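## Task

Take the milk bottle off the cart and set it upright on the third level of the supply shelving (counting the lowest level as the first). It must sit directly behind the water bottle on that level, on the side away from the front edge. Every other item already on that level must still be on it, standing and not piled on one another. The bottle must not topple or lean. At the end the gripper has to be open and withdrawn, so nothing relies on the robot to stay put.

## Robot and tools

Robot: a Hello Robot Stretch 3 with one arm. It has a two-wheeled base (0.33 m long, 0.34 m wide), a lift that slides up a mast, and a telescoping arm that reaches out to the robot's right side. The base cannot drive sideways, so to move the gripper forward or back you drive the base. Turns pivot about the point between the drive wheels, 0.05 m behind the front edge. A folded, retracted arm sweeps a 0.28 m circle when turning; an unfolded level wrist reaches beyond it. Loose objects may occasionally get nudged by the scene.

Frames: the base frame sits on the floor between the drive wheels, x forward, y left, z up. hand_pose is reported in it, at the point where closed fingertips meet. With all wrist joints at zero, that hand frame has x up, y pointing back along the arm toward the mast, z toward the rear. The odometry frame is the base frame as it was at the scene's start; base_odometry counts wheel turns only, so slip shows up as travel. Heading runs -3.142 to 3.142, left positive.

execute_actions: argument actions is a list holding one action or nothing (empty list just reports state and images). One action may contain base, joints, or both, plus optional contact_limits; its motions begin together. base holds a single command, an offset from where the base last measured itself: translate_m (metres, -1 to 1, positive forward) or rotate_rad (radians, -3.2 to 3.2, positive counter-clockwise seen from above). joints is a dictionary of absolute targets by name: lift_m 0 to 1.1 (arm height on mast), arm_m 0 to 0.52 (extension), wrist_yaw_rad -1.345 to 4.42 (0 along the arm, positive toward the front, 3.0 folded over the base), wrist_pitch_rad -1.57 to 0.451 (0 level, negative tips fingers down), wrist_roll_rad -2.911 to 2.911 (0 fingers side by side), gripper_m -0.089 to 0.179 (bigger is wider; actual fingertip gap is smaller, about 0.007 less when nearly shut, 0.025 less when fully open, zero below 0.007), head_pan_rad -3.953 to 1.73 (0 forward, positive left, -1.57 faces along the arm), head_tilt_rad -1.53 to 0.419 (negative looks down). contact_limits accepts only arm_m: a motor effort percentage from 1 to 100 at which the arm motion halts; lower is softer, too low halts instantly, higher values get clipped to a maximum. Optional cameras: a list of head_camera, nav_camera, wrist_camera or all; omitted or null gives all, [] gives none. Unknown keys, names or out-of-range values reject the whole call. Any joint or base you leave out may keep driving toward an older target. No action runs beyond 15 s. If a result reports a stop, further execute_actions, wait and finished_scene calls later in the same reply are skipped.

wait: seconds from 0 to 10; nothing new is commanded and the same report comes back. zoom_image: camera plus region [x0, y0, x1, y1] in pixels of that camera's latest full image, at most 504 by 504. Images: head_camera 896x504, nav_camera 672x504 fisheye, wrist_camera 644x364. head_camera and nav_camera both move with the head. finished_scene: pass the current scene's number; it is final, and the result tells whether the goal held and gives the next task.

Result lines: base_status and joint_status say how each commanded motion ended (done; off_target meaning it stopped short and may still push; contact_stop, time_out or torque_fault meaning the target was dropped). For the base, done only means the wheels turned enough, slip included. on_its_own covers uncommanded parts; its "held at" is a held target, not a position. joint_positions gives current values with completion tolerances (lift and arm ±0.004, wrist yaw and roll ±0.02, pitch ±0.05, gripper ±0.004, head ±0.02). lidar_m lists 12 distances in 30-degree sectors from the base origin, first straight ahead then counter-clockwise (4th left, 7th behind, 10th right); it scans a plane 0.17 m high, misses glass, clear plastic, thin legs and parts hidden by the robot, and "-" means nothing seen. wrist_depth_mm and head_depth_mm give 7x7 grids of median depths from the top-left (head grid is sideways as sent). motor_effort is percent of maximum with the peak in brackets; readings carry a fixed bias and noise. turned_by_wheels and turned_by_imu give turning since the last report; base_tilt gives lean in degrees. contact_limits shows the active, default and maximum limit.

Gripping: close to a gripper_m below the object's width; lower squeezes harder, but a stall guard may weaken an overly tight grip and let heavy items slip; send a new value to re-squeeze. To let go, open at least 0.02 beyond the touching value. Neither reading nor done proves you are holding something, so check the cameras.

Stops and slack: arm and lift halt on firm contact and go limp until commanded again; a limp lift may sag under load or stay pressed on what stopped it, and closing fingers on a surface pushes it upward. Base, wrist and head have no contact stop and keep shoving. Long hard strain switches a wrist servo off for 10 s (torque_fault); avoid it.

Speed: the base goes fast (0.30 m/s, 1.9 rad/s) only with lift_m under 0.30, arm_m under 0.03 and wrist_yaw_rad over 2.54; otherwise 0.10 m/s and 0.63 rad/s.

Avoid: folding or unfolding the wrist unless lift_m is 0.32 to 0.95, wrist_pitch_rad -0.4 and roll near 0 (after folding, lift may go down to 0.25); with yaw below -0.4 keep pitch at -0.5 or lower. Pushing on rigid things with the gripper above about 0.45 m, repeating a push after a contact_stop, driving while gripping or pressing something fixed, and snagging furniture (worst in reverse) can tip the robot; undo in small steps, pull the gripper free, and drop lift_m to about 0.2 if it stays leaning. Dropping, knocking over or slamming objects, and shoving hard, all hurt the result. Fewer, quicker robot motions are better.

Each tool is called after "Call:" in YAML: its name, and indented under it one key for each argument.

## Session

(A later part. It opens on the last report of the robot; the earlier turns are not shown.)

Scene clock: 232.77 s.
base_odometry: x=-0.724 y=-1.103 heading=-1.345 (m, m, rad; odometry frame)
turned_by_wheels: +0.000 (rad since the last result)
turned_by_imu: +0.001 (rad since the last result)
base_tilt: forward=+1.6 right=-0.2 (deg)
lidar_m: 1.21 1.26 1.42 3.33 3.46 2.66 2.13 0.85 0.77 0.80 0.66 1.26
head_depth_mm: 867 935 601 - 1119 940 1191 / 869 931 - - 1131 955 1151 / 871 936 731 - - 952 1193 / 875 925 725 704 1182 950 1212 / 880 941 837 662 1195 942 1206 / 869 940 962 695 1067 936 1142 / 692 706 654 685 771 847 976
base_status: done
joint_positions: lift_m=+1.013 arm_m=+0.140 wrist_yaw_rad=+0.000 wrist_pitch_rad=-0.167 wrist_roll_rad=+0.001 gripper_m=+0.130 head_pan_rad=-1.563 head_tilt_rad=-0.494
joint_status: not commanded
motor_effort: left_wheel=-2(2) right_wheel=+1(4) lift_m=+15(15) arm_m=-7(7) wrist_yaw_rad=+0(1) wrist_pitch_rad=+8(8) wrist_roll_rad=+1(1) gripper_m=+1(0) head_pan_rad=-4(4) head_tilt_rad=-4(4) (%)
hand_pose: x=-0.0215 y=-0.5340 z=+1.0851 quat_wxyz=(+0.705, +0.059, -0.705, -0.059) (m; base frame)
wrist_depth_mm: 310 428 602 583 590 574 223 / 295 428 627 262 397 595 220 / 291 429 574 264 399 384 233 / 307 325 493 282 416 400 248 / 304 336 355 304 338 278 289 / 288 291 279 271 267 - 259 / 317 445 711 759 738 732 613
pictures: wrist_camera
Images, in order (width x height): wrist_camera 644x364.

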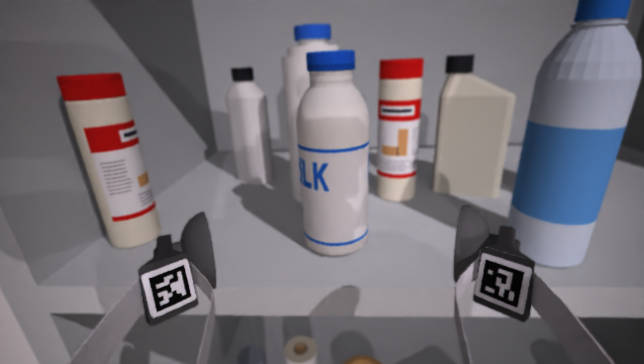

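Call:
execute_actions:
  actions:
    - {"joints":{"arm_m":0.3}}
  cameras: []

Call:
execute_actions:
  actions:
    - {"joints":{"gripper_m":0.02}}
  cameras: []

Call:
execute_actions:
  actions:
    - {"joints":{"lift_m":1.04,"arm_m":0.14}}
  cameras: []

Call:
execute_actions:
  actions:
    - {"base":{"translate_m":-0.42}}
  cameras: []

Call:
execute_actions:
  actions:
    - {"joints":{"arm_m":0.44}}
  cameras: []

Call:
execute_actions:
  actions:
    - {"joints":{"lift_m":1.012}}
  cameras: []

Call:
execute_actions:
  actions:
    - {"joints":{"gripper_m":0.105}}
  cameras: []

Call:
execute_actions:
  actions:
    - {"joints":{"arm_m":0.12}}
  cameras: ["wrist_camera"]

Call:
execute_actions:
  actions:
    - {"base":{"translate_m":0.22},"joints":{"gripper_m":0.13}}
  cameras: ["wrist_camera"]

Call:
execute_actions:
  actions:
    - {"joints":{"arm_m":0.275}}
  cameras: []

Call:
execute_actions:
  actions:
    - {"joints":{"gripper_m":0.02}}
  cameras: []

Call:
execute_actions:
  actions:
    - {"joints":{"lift_m":1.04}}
  cameras: []

Call:
execute_actions:
  actions:
    - {"base":{"translate_m":-0.22}}
  cameras: []

Call:
execute_actions:
  actions:
    - {"joints":{"arm_m":0.3}}
  cameras: []

Call:
execute_actions:
  actions:
    - {"joints":{"lift_m":1.012}}
  cameras: []

Call:
execute_actions:
  actions:
    - {"joints":{"gripper_m":0.13}}
  cameras: []

Call:
execute_actions:
  actions:
    - {"joints":{"arm_m":0.0,"lift_m":1.03}}

Scene clock: 246.27 s.
base_odometry: x=-0.724 y=-1.103 heading=-1.345 (m, m, rad; odometry frame)
turned_by_wheels: +0.000 (rad since the last result)
turned_by_imu: +0.000 (rad since the last result)
base_tilt: forward=+1.6 right=-0.2 (deg)
lidar_m: 1.21 1.25 1.42 3.33 3.46 2.65 2.13 0.85 0.77 0.80 0.66 1.27
head_depth_mm: 867 934 - 648 1190 938 1192 / 871 929 - 678 1194 955 1151 / 872 937 - 660 1200 947 1187 / 877 925 729 668 1204 945 1204 / 877 943 838 698 1197 942 1204 / 869 941 963 693 1062 938 1148 / 693 705 655 685 773 847 976
base_status: not commanded
joint_positions: lift_m=+1.013 arm_m=+0.300 wrist_yaw_rad=+0.000 wrist_pitch_rad=-0.167 wrist_roll_rad=+0.001 gripper_m=+0.130 head_pan_rad=-1.563 head_tilt_rad=-0.494
joint_status: all done
motor_effort: left_wheel=-2(2) right_wheel=+1(1) lift_m=+15(14) arm_m=+4(7) wrist_yaw_rad=+0(0) wrist_pitch_rad=+8(8) wrist_roll_rad=+1(1) gripper_m=+1(1) head_pan_rad=-4(4) head_tilt_rad=-3(4) (%)
hand_pose: x=-0.0215 y=-0.6933 z=+1.0850 quat_wxyz=(+0.705, +0.059, -0.705, -0.059) (m; base frame)
wrist_depth_mm: 307 430 457 211 447 444 438 / 306 430 478 107 226 240 457 / 307 424 310 110 225 246 229 / 305 423 327 107 232 259 245 / 304 361 332 112 247 268 285 / 277 290 260 121 248 - 252 / 223 217 219 131 205 209 206
pictures: none
No camera images: the call's "cameras" was empty. Leave "cameras" out to get every camera's image.

Scene clock: 247.87 s.
base_odometry: x=-0.724 y=-1.103 heading=-1.345 (m, m, rad; odometry frame)
turned_by_wheels: +0.000 (rad since the last result)
turned_by_imu: +0.000 (rad since the last result)
base_tilt: forward=+1.6 right=-0.1 (deg)
lidar_m: 1.21 1.25 1.41 3.34 3.46 2.66 2.14 0.85 0.77 0.80 0.66 1.26
head_depth_mm: 863 931 - 648 1189 938 1194 / 870 928 - 678 1195 956 1149 / 872 932 - 661 1199 948 1191 / 874 927 734 666 1207 944 1207 / 880 939 837 699 1194 943 1207 / 870 944 961 695 1069 932 1143 / 694 706 655 685 775 846 978
base_status: not commanded
joint_positions: lift_m=+1.013 arm_m=+0.300 wrist_yaw_rad=+0.001 wrist_pitch_rad=-0.169 wrist_roll_rad=+0.001 gripper_m=+0.021 head_pan_rad=-1.563 head_tilt_rad=-0.494
joint_status: all done
motor_effort: left_wheel=-1(2) right_wheel=+1(1) lift_m=+15(15) arm_m=+4(5) wrist_yaw_rad=+1(1) wrist_pitch_rad=+10(10) wrist_roll_rad=+1(1) gripper_m=-26(98) head_pan_rad=-4(4) head_tilt_rad=-4(4) (%)
hand_pose: x=-0.0213 y=-0.6932 z=+1.0844 quat_wxyz=(+0.705, +0.060, -0.704, -0.060) (m; base frame)
wrist_depth_mm: 307 429 455 210 448 440 433 / 307 428 476 106 216 239 456 / 304 422 311 109 223 245 231 / 303 420 330 106 232 258 244 / 304 356 340 111 124 277 283 / 276 275 247 120 128 254 251 / 215 222 218 130 203 210 205
pictures: none
No camera images: the call's "cameras" was empty. Leave "cameras" out to get every camera's image.

Scene clock: 250.30 s.
base_odometry: x=-0.724 y=-1.103 heading=-1.345 (m, m, rad; odometry frame)
turned_by_wheels: +0.000 (rad since the last result)
turned_by_imu: +0.000 (rad since the last result)
base_tilt: forward=+1.5 right=-0.2 (deg)
lidar_m: 1.21 1.25 1.42 3.34 3.46 2.66 2.14 0.85 0.77 0.80 0.66 1.26
head_depth_mm: 865 929 - - 1177 942 1192 / 870 930 - - 1172 956 1148 / 871 935 - - 1125 952 1188 / 877 923 749 641 1181 948 1213 / 877 943 839 698 1206 939 1205 / 873 942 961 696 1063 940 1144 / 694 705 655 687 773 849 980
base_status: not commanded
joint_positions: lift_m=+1.039 arm_m=+0.140 wrist_yaw_rad=+0.001 wrist_pitch_rad=-0.212 wrist_roll_rad=+0.001 gripper_m=+0.025 head_pan_rad=-1.563 head_tilt_rad=-0.494
joint_status: all done
motor_effort: left_wheel=-1(1) right_wheel=+1(1) lift_m=+41(43) arm_m=-7(8) wrist_yaw_rad=-1(0) wrist_pitch_rad=+32(34) wrist_roll_rad=+1(1) gripper_m=-23(26) head_pan_rad=-3(4) head_tilt_rad=-4(4) (%)
hand_pose: x=-0.0213 y=-0.5307 z=+1.1004 quat_wxyz=(+0.703, +0.075, -0.703, -0.075) (m; base frame)
wrist_depth_mm: 309 428 594 571 581 576 552 / 295 429 618 106 380 591 224 / 291 428 570 109 393 385 235 / 307 327 472 107 415 405 257 / 305 345 367 111 122 303 305 / 301 298 289 120 128 277 269 / 335 395 673 130 691 708 638
pictures: none
No camera images: the call's "cameras" was empty. Leave "cameras" out to get every camera's image.

Scene clock: 255.67 s.
base_odometry: x=-0.819 y=-0.694 heading=-1.345 (m, m, rad; odometry frame)
turned_by_wheels: +0.000 (rad since the last result)
turned_by_imu: -0.001 (rad since the last result)
base_tilt: forward=+1.6 right=-0.2 (deg)
lidar_m: 1.63 1.69 1.85 3.33 2.48 2.22 1.72 1.61 0.62 0.63 0.79 0.91
head_depth_mm: 561 545 - - 1349 1488 1336 / 846 881 - - 754 806 1237 / 869 940 - - 1107 950 1100 / 871 941 991 635 1184 921 1209 / 876 948 747 699 1199 914 1174 / 876 952 757 659 1192 938 1171 / 880 939 610 652 1182 929 1197
base_status: done
joint_positions: lift_m=+1.039 arm_m=+0.140 wrist_yaw_rad=+0.001 wrist_pitch_rad=-0.212 wrist_roll_rad=+0.001 gripper_m=+0.025 head_pan_rad=-1.563 head_tilt_rad=-0.494
joint_status: not commanded
motor_effort: left_wheel=-1(6) right_wheel=+1(0) lift_m=+42(41) arm_m=-7(7) wrist_yaw_rad=-1(0) wrist_pitch_rad=+31(31) wrist_roll_rad=+1(1) gripper_m=-24(24) head_pan_rad=-2(4) head_tilt_rad=-4(4) (%)
hand_pose: x=-0.0213 y=-0.5307 z=+1.1004 quat_wxyz=(+0.703, +0.075, -0.703, -0.075) (m; base frame)
wrist_depth_mm: 609 596 590 578 567 256 182 / 248 625 624 105 408 261 194 / 254 395 379 109 424 261 208 / 426 294 397 106 386 262 749 / 373 301 369 111 122 264 824 / 296 295 283 120 128 264 892 / 679 708 741 130 395 318 965
pictures: none
No camera images: the call's "cameras" was empty. Leave "cameras" out to get every camera's image.

Scene clock: 259.10 s.
base_odometry: x=-0.819 y=-0.694 heading=-1.345 (m, m, rad; odometry frame)
turned_by_wheels: +0.000 (rad since the last result)
turned_by_imu: +0.000 (rad since the last result)
base_tilt: forward=+1.6 right=-0.2 (deg)
lidar_m: 1.63 1.68 1.85 3.33 2.48 2.23 1.71 1.62 0.62 0.63 0.79 0.91
head_depth_mm: 559 547 585 637 1330 1493 1325 / 849 858 793 678 755 808 1235 / 866 916 855 712 1162 952 1100 / 871 935 907 704 1205 925 1209 / 871 945 744 699 1196 915 1180 / 878 953 756 660 1190 940 1172 / 877 940 611 651 1179 931 1195
base_status: not commanded
joint_positions: lift_m=+1.039 arm_m=+0.440 wrist_yaw_rad=+0.001 wrist_pitch_rad=-0.213 wrist_roll_rad=+0.001 gripper_m=+0.025 head_pan_rad=-1.563 head_tilt_rad=-0.494
joint_status: all done
motor_effort: left_wheel=-1(2) right_wheel=+2(1) lift_m=+41(42) arm_m=+4(5) wrist_yaw_rad=+0(0) wrist_pitch_rad=+31(32) wrist_roll_rad=+1(1) gripper_m=-24(23) head_pan_rad=-3(4) head_tilt_rad=-4(4) (%)
hand_pose: x=-0.0213 y=-0.8300 z=+1.1004 quat_wxyz=(+0.703, +0.075, -0.703, -0.075) (m; base frame)
wrist_depth_mm: 338 332 331 318 318 264 170 / 360 354 352 105 337 245 154 / 386 380 374 109 359 144 131 / 415 411 398 107 378 149 149 / 124 370 366 111 122 157 157 / 120 277 264 120 128 166 168 / 123 146 234 130 213 189 174
pictures: none
No camera images: the call's "cameras" was empty. Leave "cameras" out to get every camera's image.

Scene clock: 260.13 s.
base_odometry: x=-0.819 y=-0.694 heading=-1.345 (m, m, rad; odometry frame)
turned_by_wheels: +0.000 (rad since the last result)
turned_by_imu: +0.000 (rad since the last result)
base_tilt: forward=+1.6 right=-0.2 (deg)
lidar_m: 1.63 1.69 1.85 3.33 2.47 2.23 1.72 1.61 0.62 0.63 0.79 0.91
head_depth_mm: 561 543 - 641 1330 1487 1327 / 847 866 766 678 757 807 1241 / 868 920 - 710 1169 948 1099 / 873 944 940 705 1203 926 1213 / 874 946 745 699 1195 914 1177 / 876 950 757 659 1182 938 1172 / 881 944 612 652 1179 935 1197
base_status: not commanded
joint_positions: lift_m=+1.013 arm_m=+0.440 wrist_yaw_rad=+0.001 wrist_pitch_rad=-0.169 wrist_roll_rad=+0.001 gripper_m=+0.025 head_pan_rad=-1.563 head_tilt_rad=-0.494
joint_status: all done
motor_effort: left_wheel=-2(2) right_wheel=+1(2) lift_m=+14(37) arm_m=+4(5) wrist_yaw_rad=+0(1) wrist_pitch_rad=+10(31) wrist_roll_rad=+1(1) gripper_m=-23(24) head_pan_rad=-3(4) head_tilt_rad=-4(4) (%)
hand_pose: x=-0.0213 y=-0.8332 z=+1.0845 quat_wxyz=(+0.705, +0.060, -0.704, -0.060) (m; base frame)
wrist_depth_mm: 342 334 332 321 321 265 170 / 362 357 351 105 339 140 122 / 381 378 371 109 357 143 130 / 400 401 393 106 376 149 141 / 119 361 354 111 123 155 156 / 119 266 248 120 128 161 165 / 121 146 218 130 202 181 174
pictures: none
No camera images: the call's "cameras" was empty. Leave "cameras" out to get every camera's image.

Scene clock: 261.43 s.
base_odometry: x=-0.819 y=-0.694 heading=-1.345 (m, m, rad; odometry frame)
turned_by_wheels: +0.000 (rad since the last result)
turned_by_imu: +0.000 (rad since the last result)
base_tilt: forward=+1.6 right=-0.2 (deg)
lidar_m: 1.63 1.68 1.85 3.33 2.48 2.23 1.71 1.62 0.63 0.63 0.79 0.91
head_depth_mm: 561 542 - 640 1323 1483 1327 / 845 870 767 679 755 808 1233 / 870 923 - 709 1170 950 1098 / 870 944 908 704 1201 925 1209 / 873 945 744 700 1194 915 1177 / 876 952 759 659 1188 936 1169 / 880 941 610 650 1188 933 1196
base_status: not commanded
joint_positions: lift_m=+1.013 arm_m=+0.440 wrist_yaw_rad=+0.001 wrist_pitch_rad=-0.166 wrist_roll_rad=+0.001 gripper_m=+0.105 head_pan_rad=-1.563 head_tilt_rad=-0.494
joint_status: all done
motor_effort: left_wheel=-2(1) right_wheel=+1(1) lift_m=+14(14) arm_m=+4(4) wrist_yaw_rad=+0(0) wrist_pitch_rad=+8(10) wrist_roll_rad=+1(1) gripper_m=+1(97) head_pan_rad=-2(3) head_tilt_rad=-4(4) (%)
hand_pose: x=-0.0213 y=-0.8333 z=+1.0851 quat_wxyz=(+0.705, +0.059, -0.705, -0.059) (m; base frame)
wrist_depth_mm: 341 337 333 320 322 264 170 / 362 354 349 109 339 140 122 / 386 378 369 112 357 144 130 / 401 399 393 110 373 148 141 / 119 358 351 115 135 152 156 / 119 276 252 124 237 156 165 / 121 206 219 134 204 176 168
pictures: none
No camera images: the call's "cameras" was empty. Leave "cameras" out to get every camera's image.

Scene clock: 265.00 s.
base_odometry: x=-0.819 y=-0.694 heading=-1.345 (m, m, rad; odometry frame)
turned_by_wheels: +0.000 (rad since the last result)
turned_by_imu: +0.000 (rad since the last result)
base_tilt: forward=+1.6 right=-0.1 (deg)
lidar_m: 1.63 1.68 1.85 3.33 2.47 2.22 1.72 1.62 0.63 0.63 0.79 0.91
head_depth_mm: 559 545 549 - - 1486 1331 / 850 852 770 - - 809 1230 / 867 930 986 - - 924 1100 / 874 931 907 704 1176 922 1212 / 874 945 744 698 1202 913 1173 / 877 952 757 658 1196 937 1174 / 879 943 612 651 1185 933 1196
base_status: not commanded
joint_positions: lift_m=+1.013 arm_m=+0.120 wrist_yaw_rad=+0.001 wrist_pitch_rad=-0.167 wrist_roll_rad=+0.001 gripper_m=+0.105 head_pan_rad=-1.563 head_tilt_rad=-0.494
joint_status: all done
motor_effort: left_wheel=-1(1) right_wheel=+1(1) lift_m=+15(15) arm_m=-7(6) wrist_yaw_rad=+1(0) wrist_pitch_rad=+9(9) wrist_roll_rad=+1(1) gripper_m=+1(0) head_pan_rad=-4(3) head_tilt_rad=-3(4) (%)
hand_pose: x=-0.0214 y=-0.5140 z=+1.0849 quat_wxyz=(+0.705, +0.059, -0.705, -0.059) (m; base frame)
wrist_depth_mm: 628 623 613 610 571 257 201 / 407 425 644 635 432 259 215 / 420 294 405 667 455 259 706 / 450 300 427 456 442 262 760 / 372 315 373 345 338 260 823 / 307 299 294 288 284 268 887 / 686 768 774 759 625 307 946
pictures: wrist_camera
Images, in order (width x height): wrist_camera 644x364.

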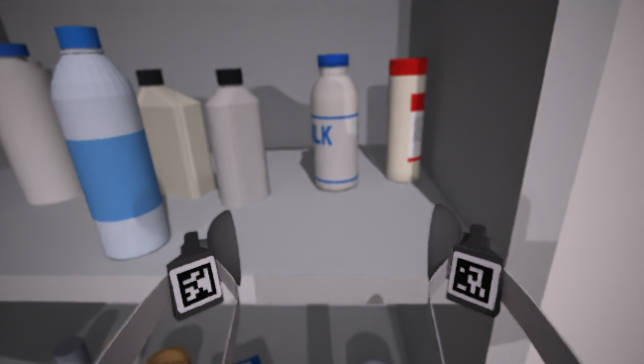

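Scene clock: 268.13 s.
base_odometry: x=-0.769 y=-0.908 heading=-1.345 (m, m, rad; odometry frame)
turned_by_wheels: +0.000 (rad since the last result)
turned_by_imu: +0.001 (rad since the last result)
base_tilt: forward=+1.6 right=-0.2 (deg)
lidar_m: 1.41 1.46 1.55 3.33 2.79 2.45 1.94 1.61 0.72 0.73 0.76 1.47
head_depth_mm: 865 938 747 - - 945 1035 / 865 940 856 - - 928 1187 / 874 944 711 - - 916 1179 / 876 935 748 703 1179 949 1167 / 876 938 774 698 1196 942 1209 / 881 931 763 693 1192 937 1203 / 881 936 823 726 1186 931 1202
base_status: done
joint_positions: lift_m=+1.013 arm_m=+0.120 wrist_yaw_rad=+0.001 wrist_pitch_rad=-0.167 wrist_roll_rad=+0.001 gripper_m=+0.130 head_pan_rad=-1.563 head_tilt_rad=-0.494
joint_status: all done
motor_effort: left_wheel=-2(4) right_wheel=+1(5) lift_m=+15(15) arm_m=-7(7) wrist_yaw_rad=+0(0) wrist_pitch_rad=+8(9) wrist_roll_rad=+1(1) gripper_m=+1(93) head_pan_rad=-4(4) head_tilt_rad=-4(4) (%)
hand_pose: x=-0.0214 y=-0.5140 z=+1.0849 quat_wxyz=(+0.705, +0.059, -0.705, -0.059) (m; base frame)
wrist_depth_mm: 514 621 623 603 604 582 424 / 512 478 434 251 620 434 405 / 512 491 426 264 621 439 426 / 493 488 440 281 414 430 412 / 374 371 352 302 339 349 322 / 309 306 298 291 285 - 272 / 496 702 759 759 748 684 415
pictures: wrist_camera
Images, in order (width x height): wrist_camera 644x364.

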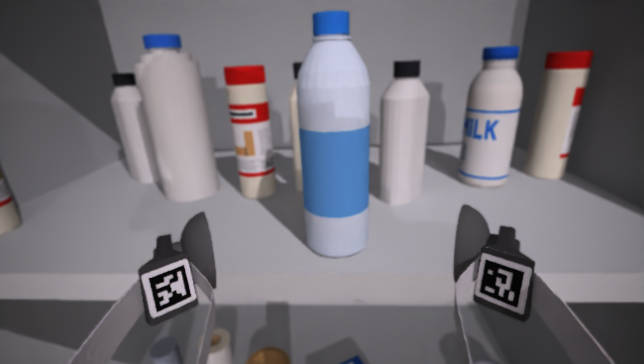

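Scene clock: 270.53 s.
base_odometry: x=-0.769 y=-0.908 heading=-1.345 (m, m, rad; odometry frame)
turned_by_wheels: +0.000 (rad since the last result)
turned_by_imu: +0.000 (rad since the last result)
base_tilt: forward=+1.6 right=-0.2 (deg)
lidar_m: 1.41 1.46 1.55 3.33 2.79 2.45 1.93 1.61 0.71 0.73 0.77 1.47
head_depth_mm: 863 930 - 683 1131 960 1035 / 868 926 - 646 1191 930 1186 / 872 931 - 645 1196 933 1185 / 876 934 748 665 1197 944 1171 / 877 943 766 698 1202 938 1207 / 878 932 762 696 1189 938 1199 / 881 933 821 725 1188 931 1196
base_status: not commanded
joint_positions: lift_m=+1.013 arm_m=+0.275 wrist_yaw_rad=+0.000 wrist_pitch_rad=-0.167 wrist_roll_rad=+0.001 gripper_m=+0.130 head_pan_rad=-1.563 head_tilt_rad=-0.494
joint_status: all done
motor_effort: left_wheel=-2(2) right_wheel=+1(1) lift_m=+14(15) arm_m=+5(5) wrist_yaw_rad=-1(1) wrist_pitch_rad=+9(8) wrist_roll_rad=+1(1) gripper_m=+1(0) head_pan_rad=-3(4) head_tilt_rad=-4(4) (%)
hand_pose: x=-0.0214 y=-0.6683 z=+1.0849 quat_wxyz=(+0.705, +0.059, -0.705, -0.059) (m; base frame)
wrist_depth_mm: 458 493 482 105 466 459 411 / 246 273 496 102 225 483 259 / 259 279 257 103 217 291 263 / 364 294 278 110 228 316 281 / 369 299 297 118 244 308 296 / 280 290 267 127 250 - 250 / 226 218 219 138 204 208 205
pictures: none
No camera images: the call's "cameras" was empty. Leave "cameras" out to get every camera's image.

Scene clock: 272.13 s.
base_odometry: x=-0.769 y=-0.908 heading=-1.345 (m, m, rad; odometry frame)
turned_by_wheels: +0.000 (rad since the last result)
turned_by_imu: +0.000 (rad since the last result)
base_tilt: forward=+1.6 right=-0.2 (deg)
lidar_m: 1.41 1.46 1.55 3.34 2.79 2.45 1.93 1.61 0.71 0.73 0.76 1.47
head_depth_mm: 863 929 - 684 1134 961 1035 / 868 927 - 646 1190 926 1188 / 872 932 - 644 1191 930 1183 / 871 935 747 666 1203 943 1167 / 874 940 773 697 1197 944 1205 / 879 929 764 693 1183 935 1202 / 883 937 822 727 1178 934 1194
base_status: not commanded
joint_positions: lift_m=+1.013 arm_m=+0.275 wrist_yaw_rad=+0.000 wrist_pitch_rad=-0.170 wrist_roll_rad=+0.001 gripper_m=+0.021 head_pan_rad=-1.563 head_tilt_rad=-0.494
joint_status: all done
motor_effort: left_wheel=-2(2) right_wheel=+2(2) lift_m=+15(15) arm_m=+3(5) wrist_yaw_rad=+0(0) wrist_pitch_rad=+10(10) wrist_roll_rad=+1(1) gripper_m=-25(98) head_pan_rad=-4(4) head_tilt_rad=-4(4) (%)
hand_pose: x=-0.0215 y=-0.6681 z=+1.0841 quat_wxyz=(+0.705, +0.060, -0.704, -0.061) (m; base frame)
wrist_depth_mm: 459 486 482 100 466 465 405 / 245 274 254 97 224 484 260 / 259 277 258 99 217 292 262 / 365 294 273 106 229 313 285 / 367 302 291 113 128 309 297 / 278 274 248 122 130 254 249 / 223 222 217 132 203 208 205
pictures: none
No camera images: the call's "cameras" was empty. Leave "cameras" out to get every camera's image.

Scene clock: 273.17 s.
base_odometry: x=-0.769 y=-0.908 heading=-1.345 (m, m, rad; odometry frame)
turned_by_wheels: +0.000 (rad since the last result)
turned_by_imu: +0.000 (rad since the last result)
base_tilt: forward=+1.6 right=-0.2 (deg)
lidar_m: 1.41 1.46 1.55 3.34 2.79 2.46 1.94 1.61 0.71 0.73 0.76 1.47
head_depth_mm: 864 926 785 685 1130 955 1037 / 866 917 - 699 1190 927 1188 / 871 925 - 672 1198 934 1187 / 873 934 757 665 1198 945 1166 / 874 943 772 698 1198 940 1206 / 880 930 763 694 1183 937 1200 / 881 934 824 728 1181 936 1200
base_status: not commanded
joint_positions: lift_m=+1.039 arm_m=+0.275 wrist_yaw_rad=+0.000 wrist_pitch_rad=-0.211 wrist_roll_rad=+0.001 gripper_m=+0.025 head_pan_rad=-1.563 head_tilt_rad=-0.494
joint_status: all done
motor_effort: left_wheel=-2(2) right_wheel=+2(2) lift_m=+42(43) arm_m=+4(4) wrist_yaw_rad=+1(0) wrist_pitch_rad=+31(34) wrist_roll_rad=+1(1) gripper_m=-23(25) head_pan_rad=-5(4) head_tilt_rad=-3(4) (%)
hand_pose: x=-0.0215 y=-0.6652 z=+1.1007 quat_wxyz=(+0.703, +0.075, -0.703, -0.075) (m; base frame)
wrist_depth_mm: 474 482 480 101 460 461 427 / 248 500 497 98 227 485 264 / 260 280 259 100 223 507 267 / 415 295 279 107 231 313 311 / 379 309 296 114 128 321 317 / 298 293 264 122 130 271 266 / 241 239 234 132 220 224 222
pictures: none
No camera images: the call's "cameras" was empty. Leave "cameras" out to get every camera's image.

Scene clock: 276.53 s.
base_odometry: x=-0.818 y=-0.694 heading=-1.345 (m, m, rad; odometry frame)
turned_by_wheels: +0.000 (rad since the last result)
turned_by_imu: +0.000 (rad since the last result)
base_tilt: forward=+1.6 right=-0.2 (deg)
lidar_m: 1.63 1.69 1.85 3.32 2.49 2.23 1.72 1.62 0.62 0.63 0.79 0.91
head_depth_mm: 561 548 585 642 1329 1489 1330 / 845 834 - 676 758 810 1230 / 866 925 - 673 1163 951 1106 / 872 932 991 667 1197 923 1206 / 875 945 746 698 1196 915 1181 / 876 953 769 693 1188 936 1175 / 880 939 790 726 1175 931 1193
base_status: done
joint_positions: lift_m=+1.039 arm_m=+0.275 wrist_yaw_rad=+0.000 wrist_pitch_rad=-0.211 wrist_roll_rad=+0.001 gripper_m=+0.025 head_pan_rad=-1.563 head_tilt_rad=-0.494
joint_status: not commanded
motor_effort: left_wheel=-1(5) right_wheel=+2(1) lift_m=+42(41) arm_m=+4(4) wrist_yaw_rad=+0(0) wrist_pitch_rad=+31(31) wrist_roll_rad=+1(1) gripper_m=-23(22) head_pan_rad=-5(4) head_tilt_rad=-4(4) (%)
hand_pose: x=-0.0215 y=-0.6651 z=+1.1006 quat_wxyz=(+0.703, +0.075, -0.703, -0.075) (m; base frame)
wrist_depth_mm: 492 482 477 102 456 261 168 / 519 507 496 98 280 261 169 / 290 271 259 100 293 264 169 / 315 280 269 106 312 266 170 / 333 312 275 114 128 267 171 / 295 290 265 122 130 248 171 / 242 239 234 132 220 217 171
pictures: none
No camera images: the call's "cameras" was empty. Leave "cameras" out to get every camera's image.

Scene clock: 277.67 s.
base_odometry: x=-0.818 y=-0.694 heading=-1.345 (m, m, rad; odometry frame)
turned_by_wheels: +0.000 (rad since the last result)
turned_by_imu: +0.000 (rad since the last result)
base_tilt: forward=+1.6 right=-0.2 (deg)
lidar_m: 1.63 1.68 1.85 3.33 2.49 2.22 1.72 1.61 0.62 0.63 0.79 0.91
head_depth_mm: 562 549 578 637 1308 1482 1329 / 845 834 - 679 755 811 1239 / 869 918 - 675 1171 951 1103 / 868 939 908 665 1200 924 1210 / 873 948 746 701 1198 913 1174 / 878 951 771 691 1187 936 1171 / 882 944 790 726 1183 932 1197
base_status: not commanded
joint_positions: lift_m=+1.039 arm_m=+0.300 wrist_yaw_rad=+0.000 wrist_pitch_rad=-0.212 wrist_roll_rad=+0.001 gripper_m=+0.025 head_pan_rad=-1.563 head_tilt_rad=-0.494
joint_status: all done
motor_effort: left_wheel=-1(2) right_wheel=+1(2) lift_m=+41(42) arm_m=+5(6) wrist_yaw_rad=+0(0) wrist_pitch_rad=+31(31) wrist_roll_rad=+1(1) gripper_m=-23(23) head_pan_rad=-4(5) head_tilt_rad=-3(4) (%)
hand_pose: x=-0.0215 y=-0.6901 z=+1.1005 quat_wxyz=(+0.703, +0.075, -0.703, -0.075) (m; base frame)
wrist_depth_mm: 463 463 456 101 434 262 169 / 487 486 481 98 257 254 169 / 262 226 504 100 267 265 169 / 272 227 251 106 285 266 170 / 313 247 254 114 129 267 171 / 296 278 262 122 130 250 171 / 241 240 234 132 219 219 172
pictures: none
No camera images: the call's "cameras" was empty. Leave "cameras" out to get every camera's image.

Scene clock: 278.70 s.
base_odometry: x=-0.818 y=-0.694 heading=-1.345 (m, m, rad; odometry frame)
turned_by_wheels: +0.000 (rad since the last result)
turned_by_imu: +0.000 (rad since the last result)
base_tilt: forward=+1.6 right=-0.2 (deg)
lidar_m: 1.63 1.69 1.85 3.33 2.48 2.22 1.72 1.61 0.62 0.63 0.79 0.91
head_depth_mm: 562 546 - 628 1329 1489 1329 / 847 871 - 657 759 809 1232 / 873 930 - 657 1164 948 1104 / 871 935 982 668 1201 927 1215 / 878 945 746 700 1195 914 1177 / 876 951 772 693 1189 936 1173 / 883 942 792 726 1184 934 1198
base_status: not commanded
joint_positions: lift_m=+1.013 arm_m=+0.300 wrist_yaw_rad=+0.000 wrist_pitch_rad=-0.171 wrist_roll_rad=+0.001 gripper_m=+0.025 head_pan_rad=-1.563 head_tilt_rad=-0.494
joint_status: all done
motor_effort: left_wheel=-2(2) right_wheel=+2(2) lift_m=+14(37) arm_m=+5(4) wrist_yaw_rad=+0(0) wrist_pitch_rad=+10(31) wrist_roll_rad=+1(1) gripper_m=-23(23) head_pan_rad=-3(4) head_tilt_rad=-4(3) (%)
hand_pose: x=-0.0215 y=-0.6931 z=+1.0841 quat_wxyz=(+0.705, +0.060, -0.704, -0.061) (m; base frame)
wrist_depth_mm: 462 462 456 101 436 262 168 / 485 481 478 98 255 250 169 / 253 215 502 100 264 265 170 / 265 223 249 106 280 268 170 / 295 241 252 113 128 268 172 / 279 257 247 122 130 243 171 / 225 223 217 132 204 209 172
pictures: none
No camera images: the call's "cameras" was empty. Leave "cameras" out to get every camera's image.

Scene clock: 280.27 s.
base_odometry: x=-0.818 y=-0.694 heading=-1.345 (m, m, rad; odometry frame)
turned_by_wheels: +0.000 (rad since the last result)
turned_by_imu: +0.000 (rad since the last result)
base_tilt: forward=+1.6 right=-0.2 (deg)
lidar_m: 1.62 1.68 1.85 3.33 2.47 2.23 1.72 1.62 0.62 0.63 0.79 0.91
head_depth_mm: 561 545 - 628 1327 1484 1337 / 845 866 - 656 756 810 1237 / 866 928 - 657 1165 952 1106 / 872 934 992 668 1197 925 1208 / 873 944 735 701 1198 914 1176 / 876 953 772 693 1188 936 1172 / 881 940 789 725 1186 929 1188
base_status: not commanded
joint_positions: lift_m=+1.013 arm_m=+0.300 wrist_yaw_rad=+0.000 wrist_pitch_rad=-0.166 wrist_roll_rad=+0.001 gripper_m=+0.130 head_pan_rad=-1.563 head_tilt_rad=-0.494
joint_status: all done
motor_effort: left_wheel=-1(2) right_wheel=+1(1) lift_m=+15(15) arm_m=+4(4) wrist_yaw_rad=+1(1) wrist_pitch_rad=+8(10) wrist_roll_rad=+1(1) gripper_m=+1(100) head_pan_rad=-4(4) head_tilt_rad=-4(4) (%)
hand_pose: x=-0.0215 y=-0.6934 z=+1.0853 quat_wxyz=(+0.705, +0.059, -0.705, -0.059) (m; base frame)
wrist_depth_mm: 465 465 455 104 441 261 168 / 491 484 483 100 258 250 169 / 254 216 494 102 263 264 170 / 266 223 259 108 280 266 171 / 292 266 315 115 299 232 172 / 279 282 261 123 249 - 172 / 227 218 220 132 204 210 164
pictures: none
No camera images: the call's "cameras" was empty. Leave "cameras" out to get every camera's image.

Scene clock: 283.70 s.
base_odometry: x=-0.818 y=-0.694 heading=-1.345 (m, m, rad; odometry frame)
turned_by_wheels: +0.000 (rad since the last result)
turned_by_imu: +0.000 (rad since the last result)
base_tilt: forward=+1.6 right=-0.2 (deg)
lidar_m: 1.63 1.69 1.84 3.34 2.48 2.23 1.72 1.62 0.62 0.63 0.79 0.91
head_depth_mm: 562 547 572 607 - - - / 847 855 772 703 - - - / 866 933 794 - - - - / 871 936 641 667 - 893 1209 / 872 946 744 703 1197 913 1177 / 877 952 769 693 1189 938 1179 / 880 943 789 725 1182 934 1193
base_status: not commanded
joint_positions: lift_m=+1.029 arm_m=+0.000 wrist_yaw_rad=+0.000 wrist_pitch_rad=-0.167 wrist_roll_rad=+0.001 gripper_m=+0.130 head_pan_rad=-1.563 head_tilt_rad=-0.494
joint_status: all done
motor_effort: left_wheel=-2(1) right_wheel=+2(1) lift_m=+37(39) arm_m=-7(7) wrist_yaw_rad=-1(0) wrist_pitch_rad=+9(8) wrist_roll_rad=+1(1) gripper_m=+0(1) head_pan_rad=-4(4) head_tilt_rad=-4(4) (%)
hand_pose: x=-0.0215 y=-0.3940 z=+1.1018 quat_wxyz=(+0.705, +0.059, -0.705, -0.059) (m; base frame)
wrist_depth_mm: 737 734 722 701 560 332 761 / 691 766 761 736 541 335 778 / 671 558 534 743 562 829 844 / 607 564 533 466 482 873 880 / 436 424 410 407 399 955 973 / 734 911 969 939 612 - - / 706 767 765 773 615 - -
pictures: head_camera (sideways: a quarter turn clockwise sets it upright), nav_camera (sideways: a quarter turn counterclockwise sets it upright), wrist_camera
Images, in order (width x height): head_camera 896x504, nav_camera 672x504, wrist_camera 644x364.

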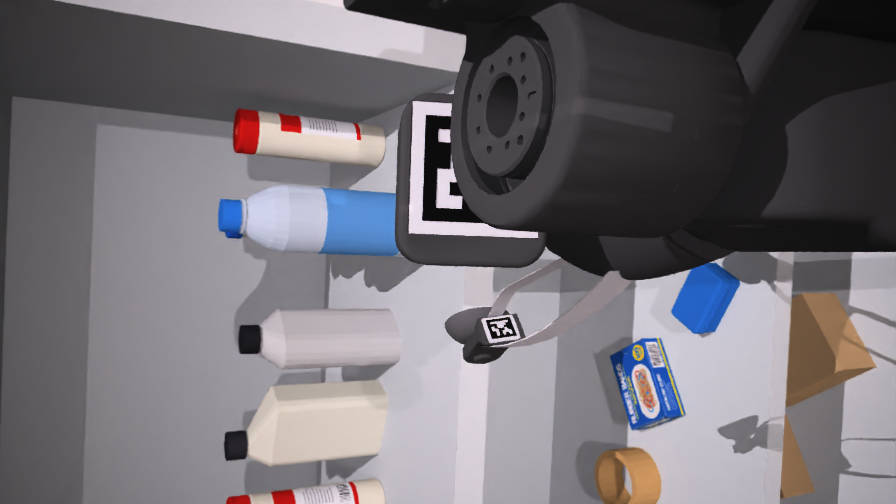

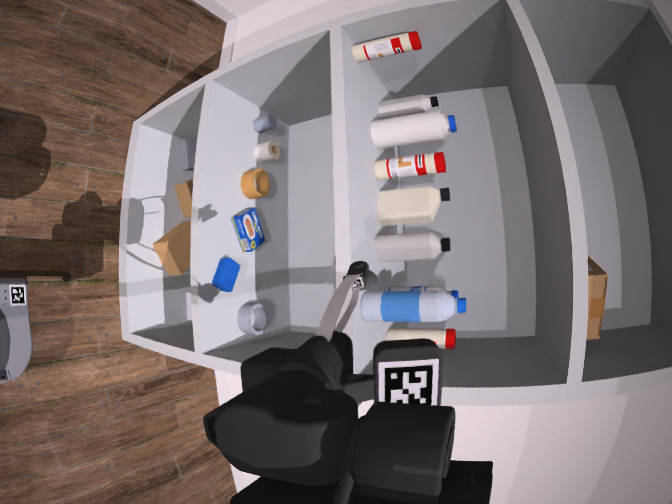

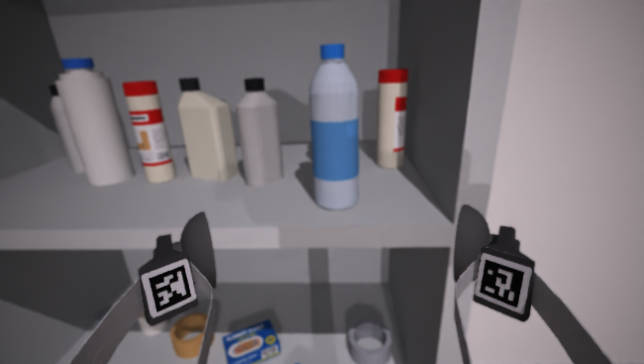

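Call:
finished_scene:
  scene: 1

The scene is finished: the task was done.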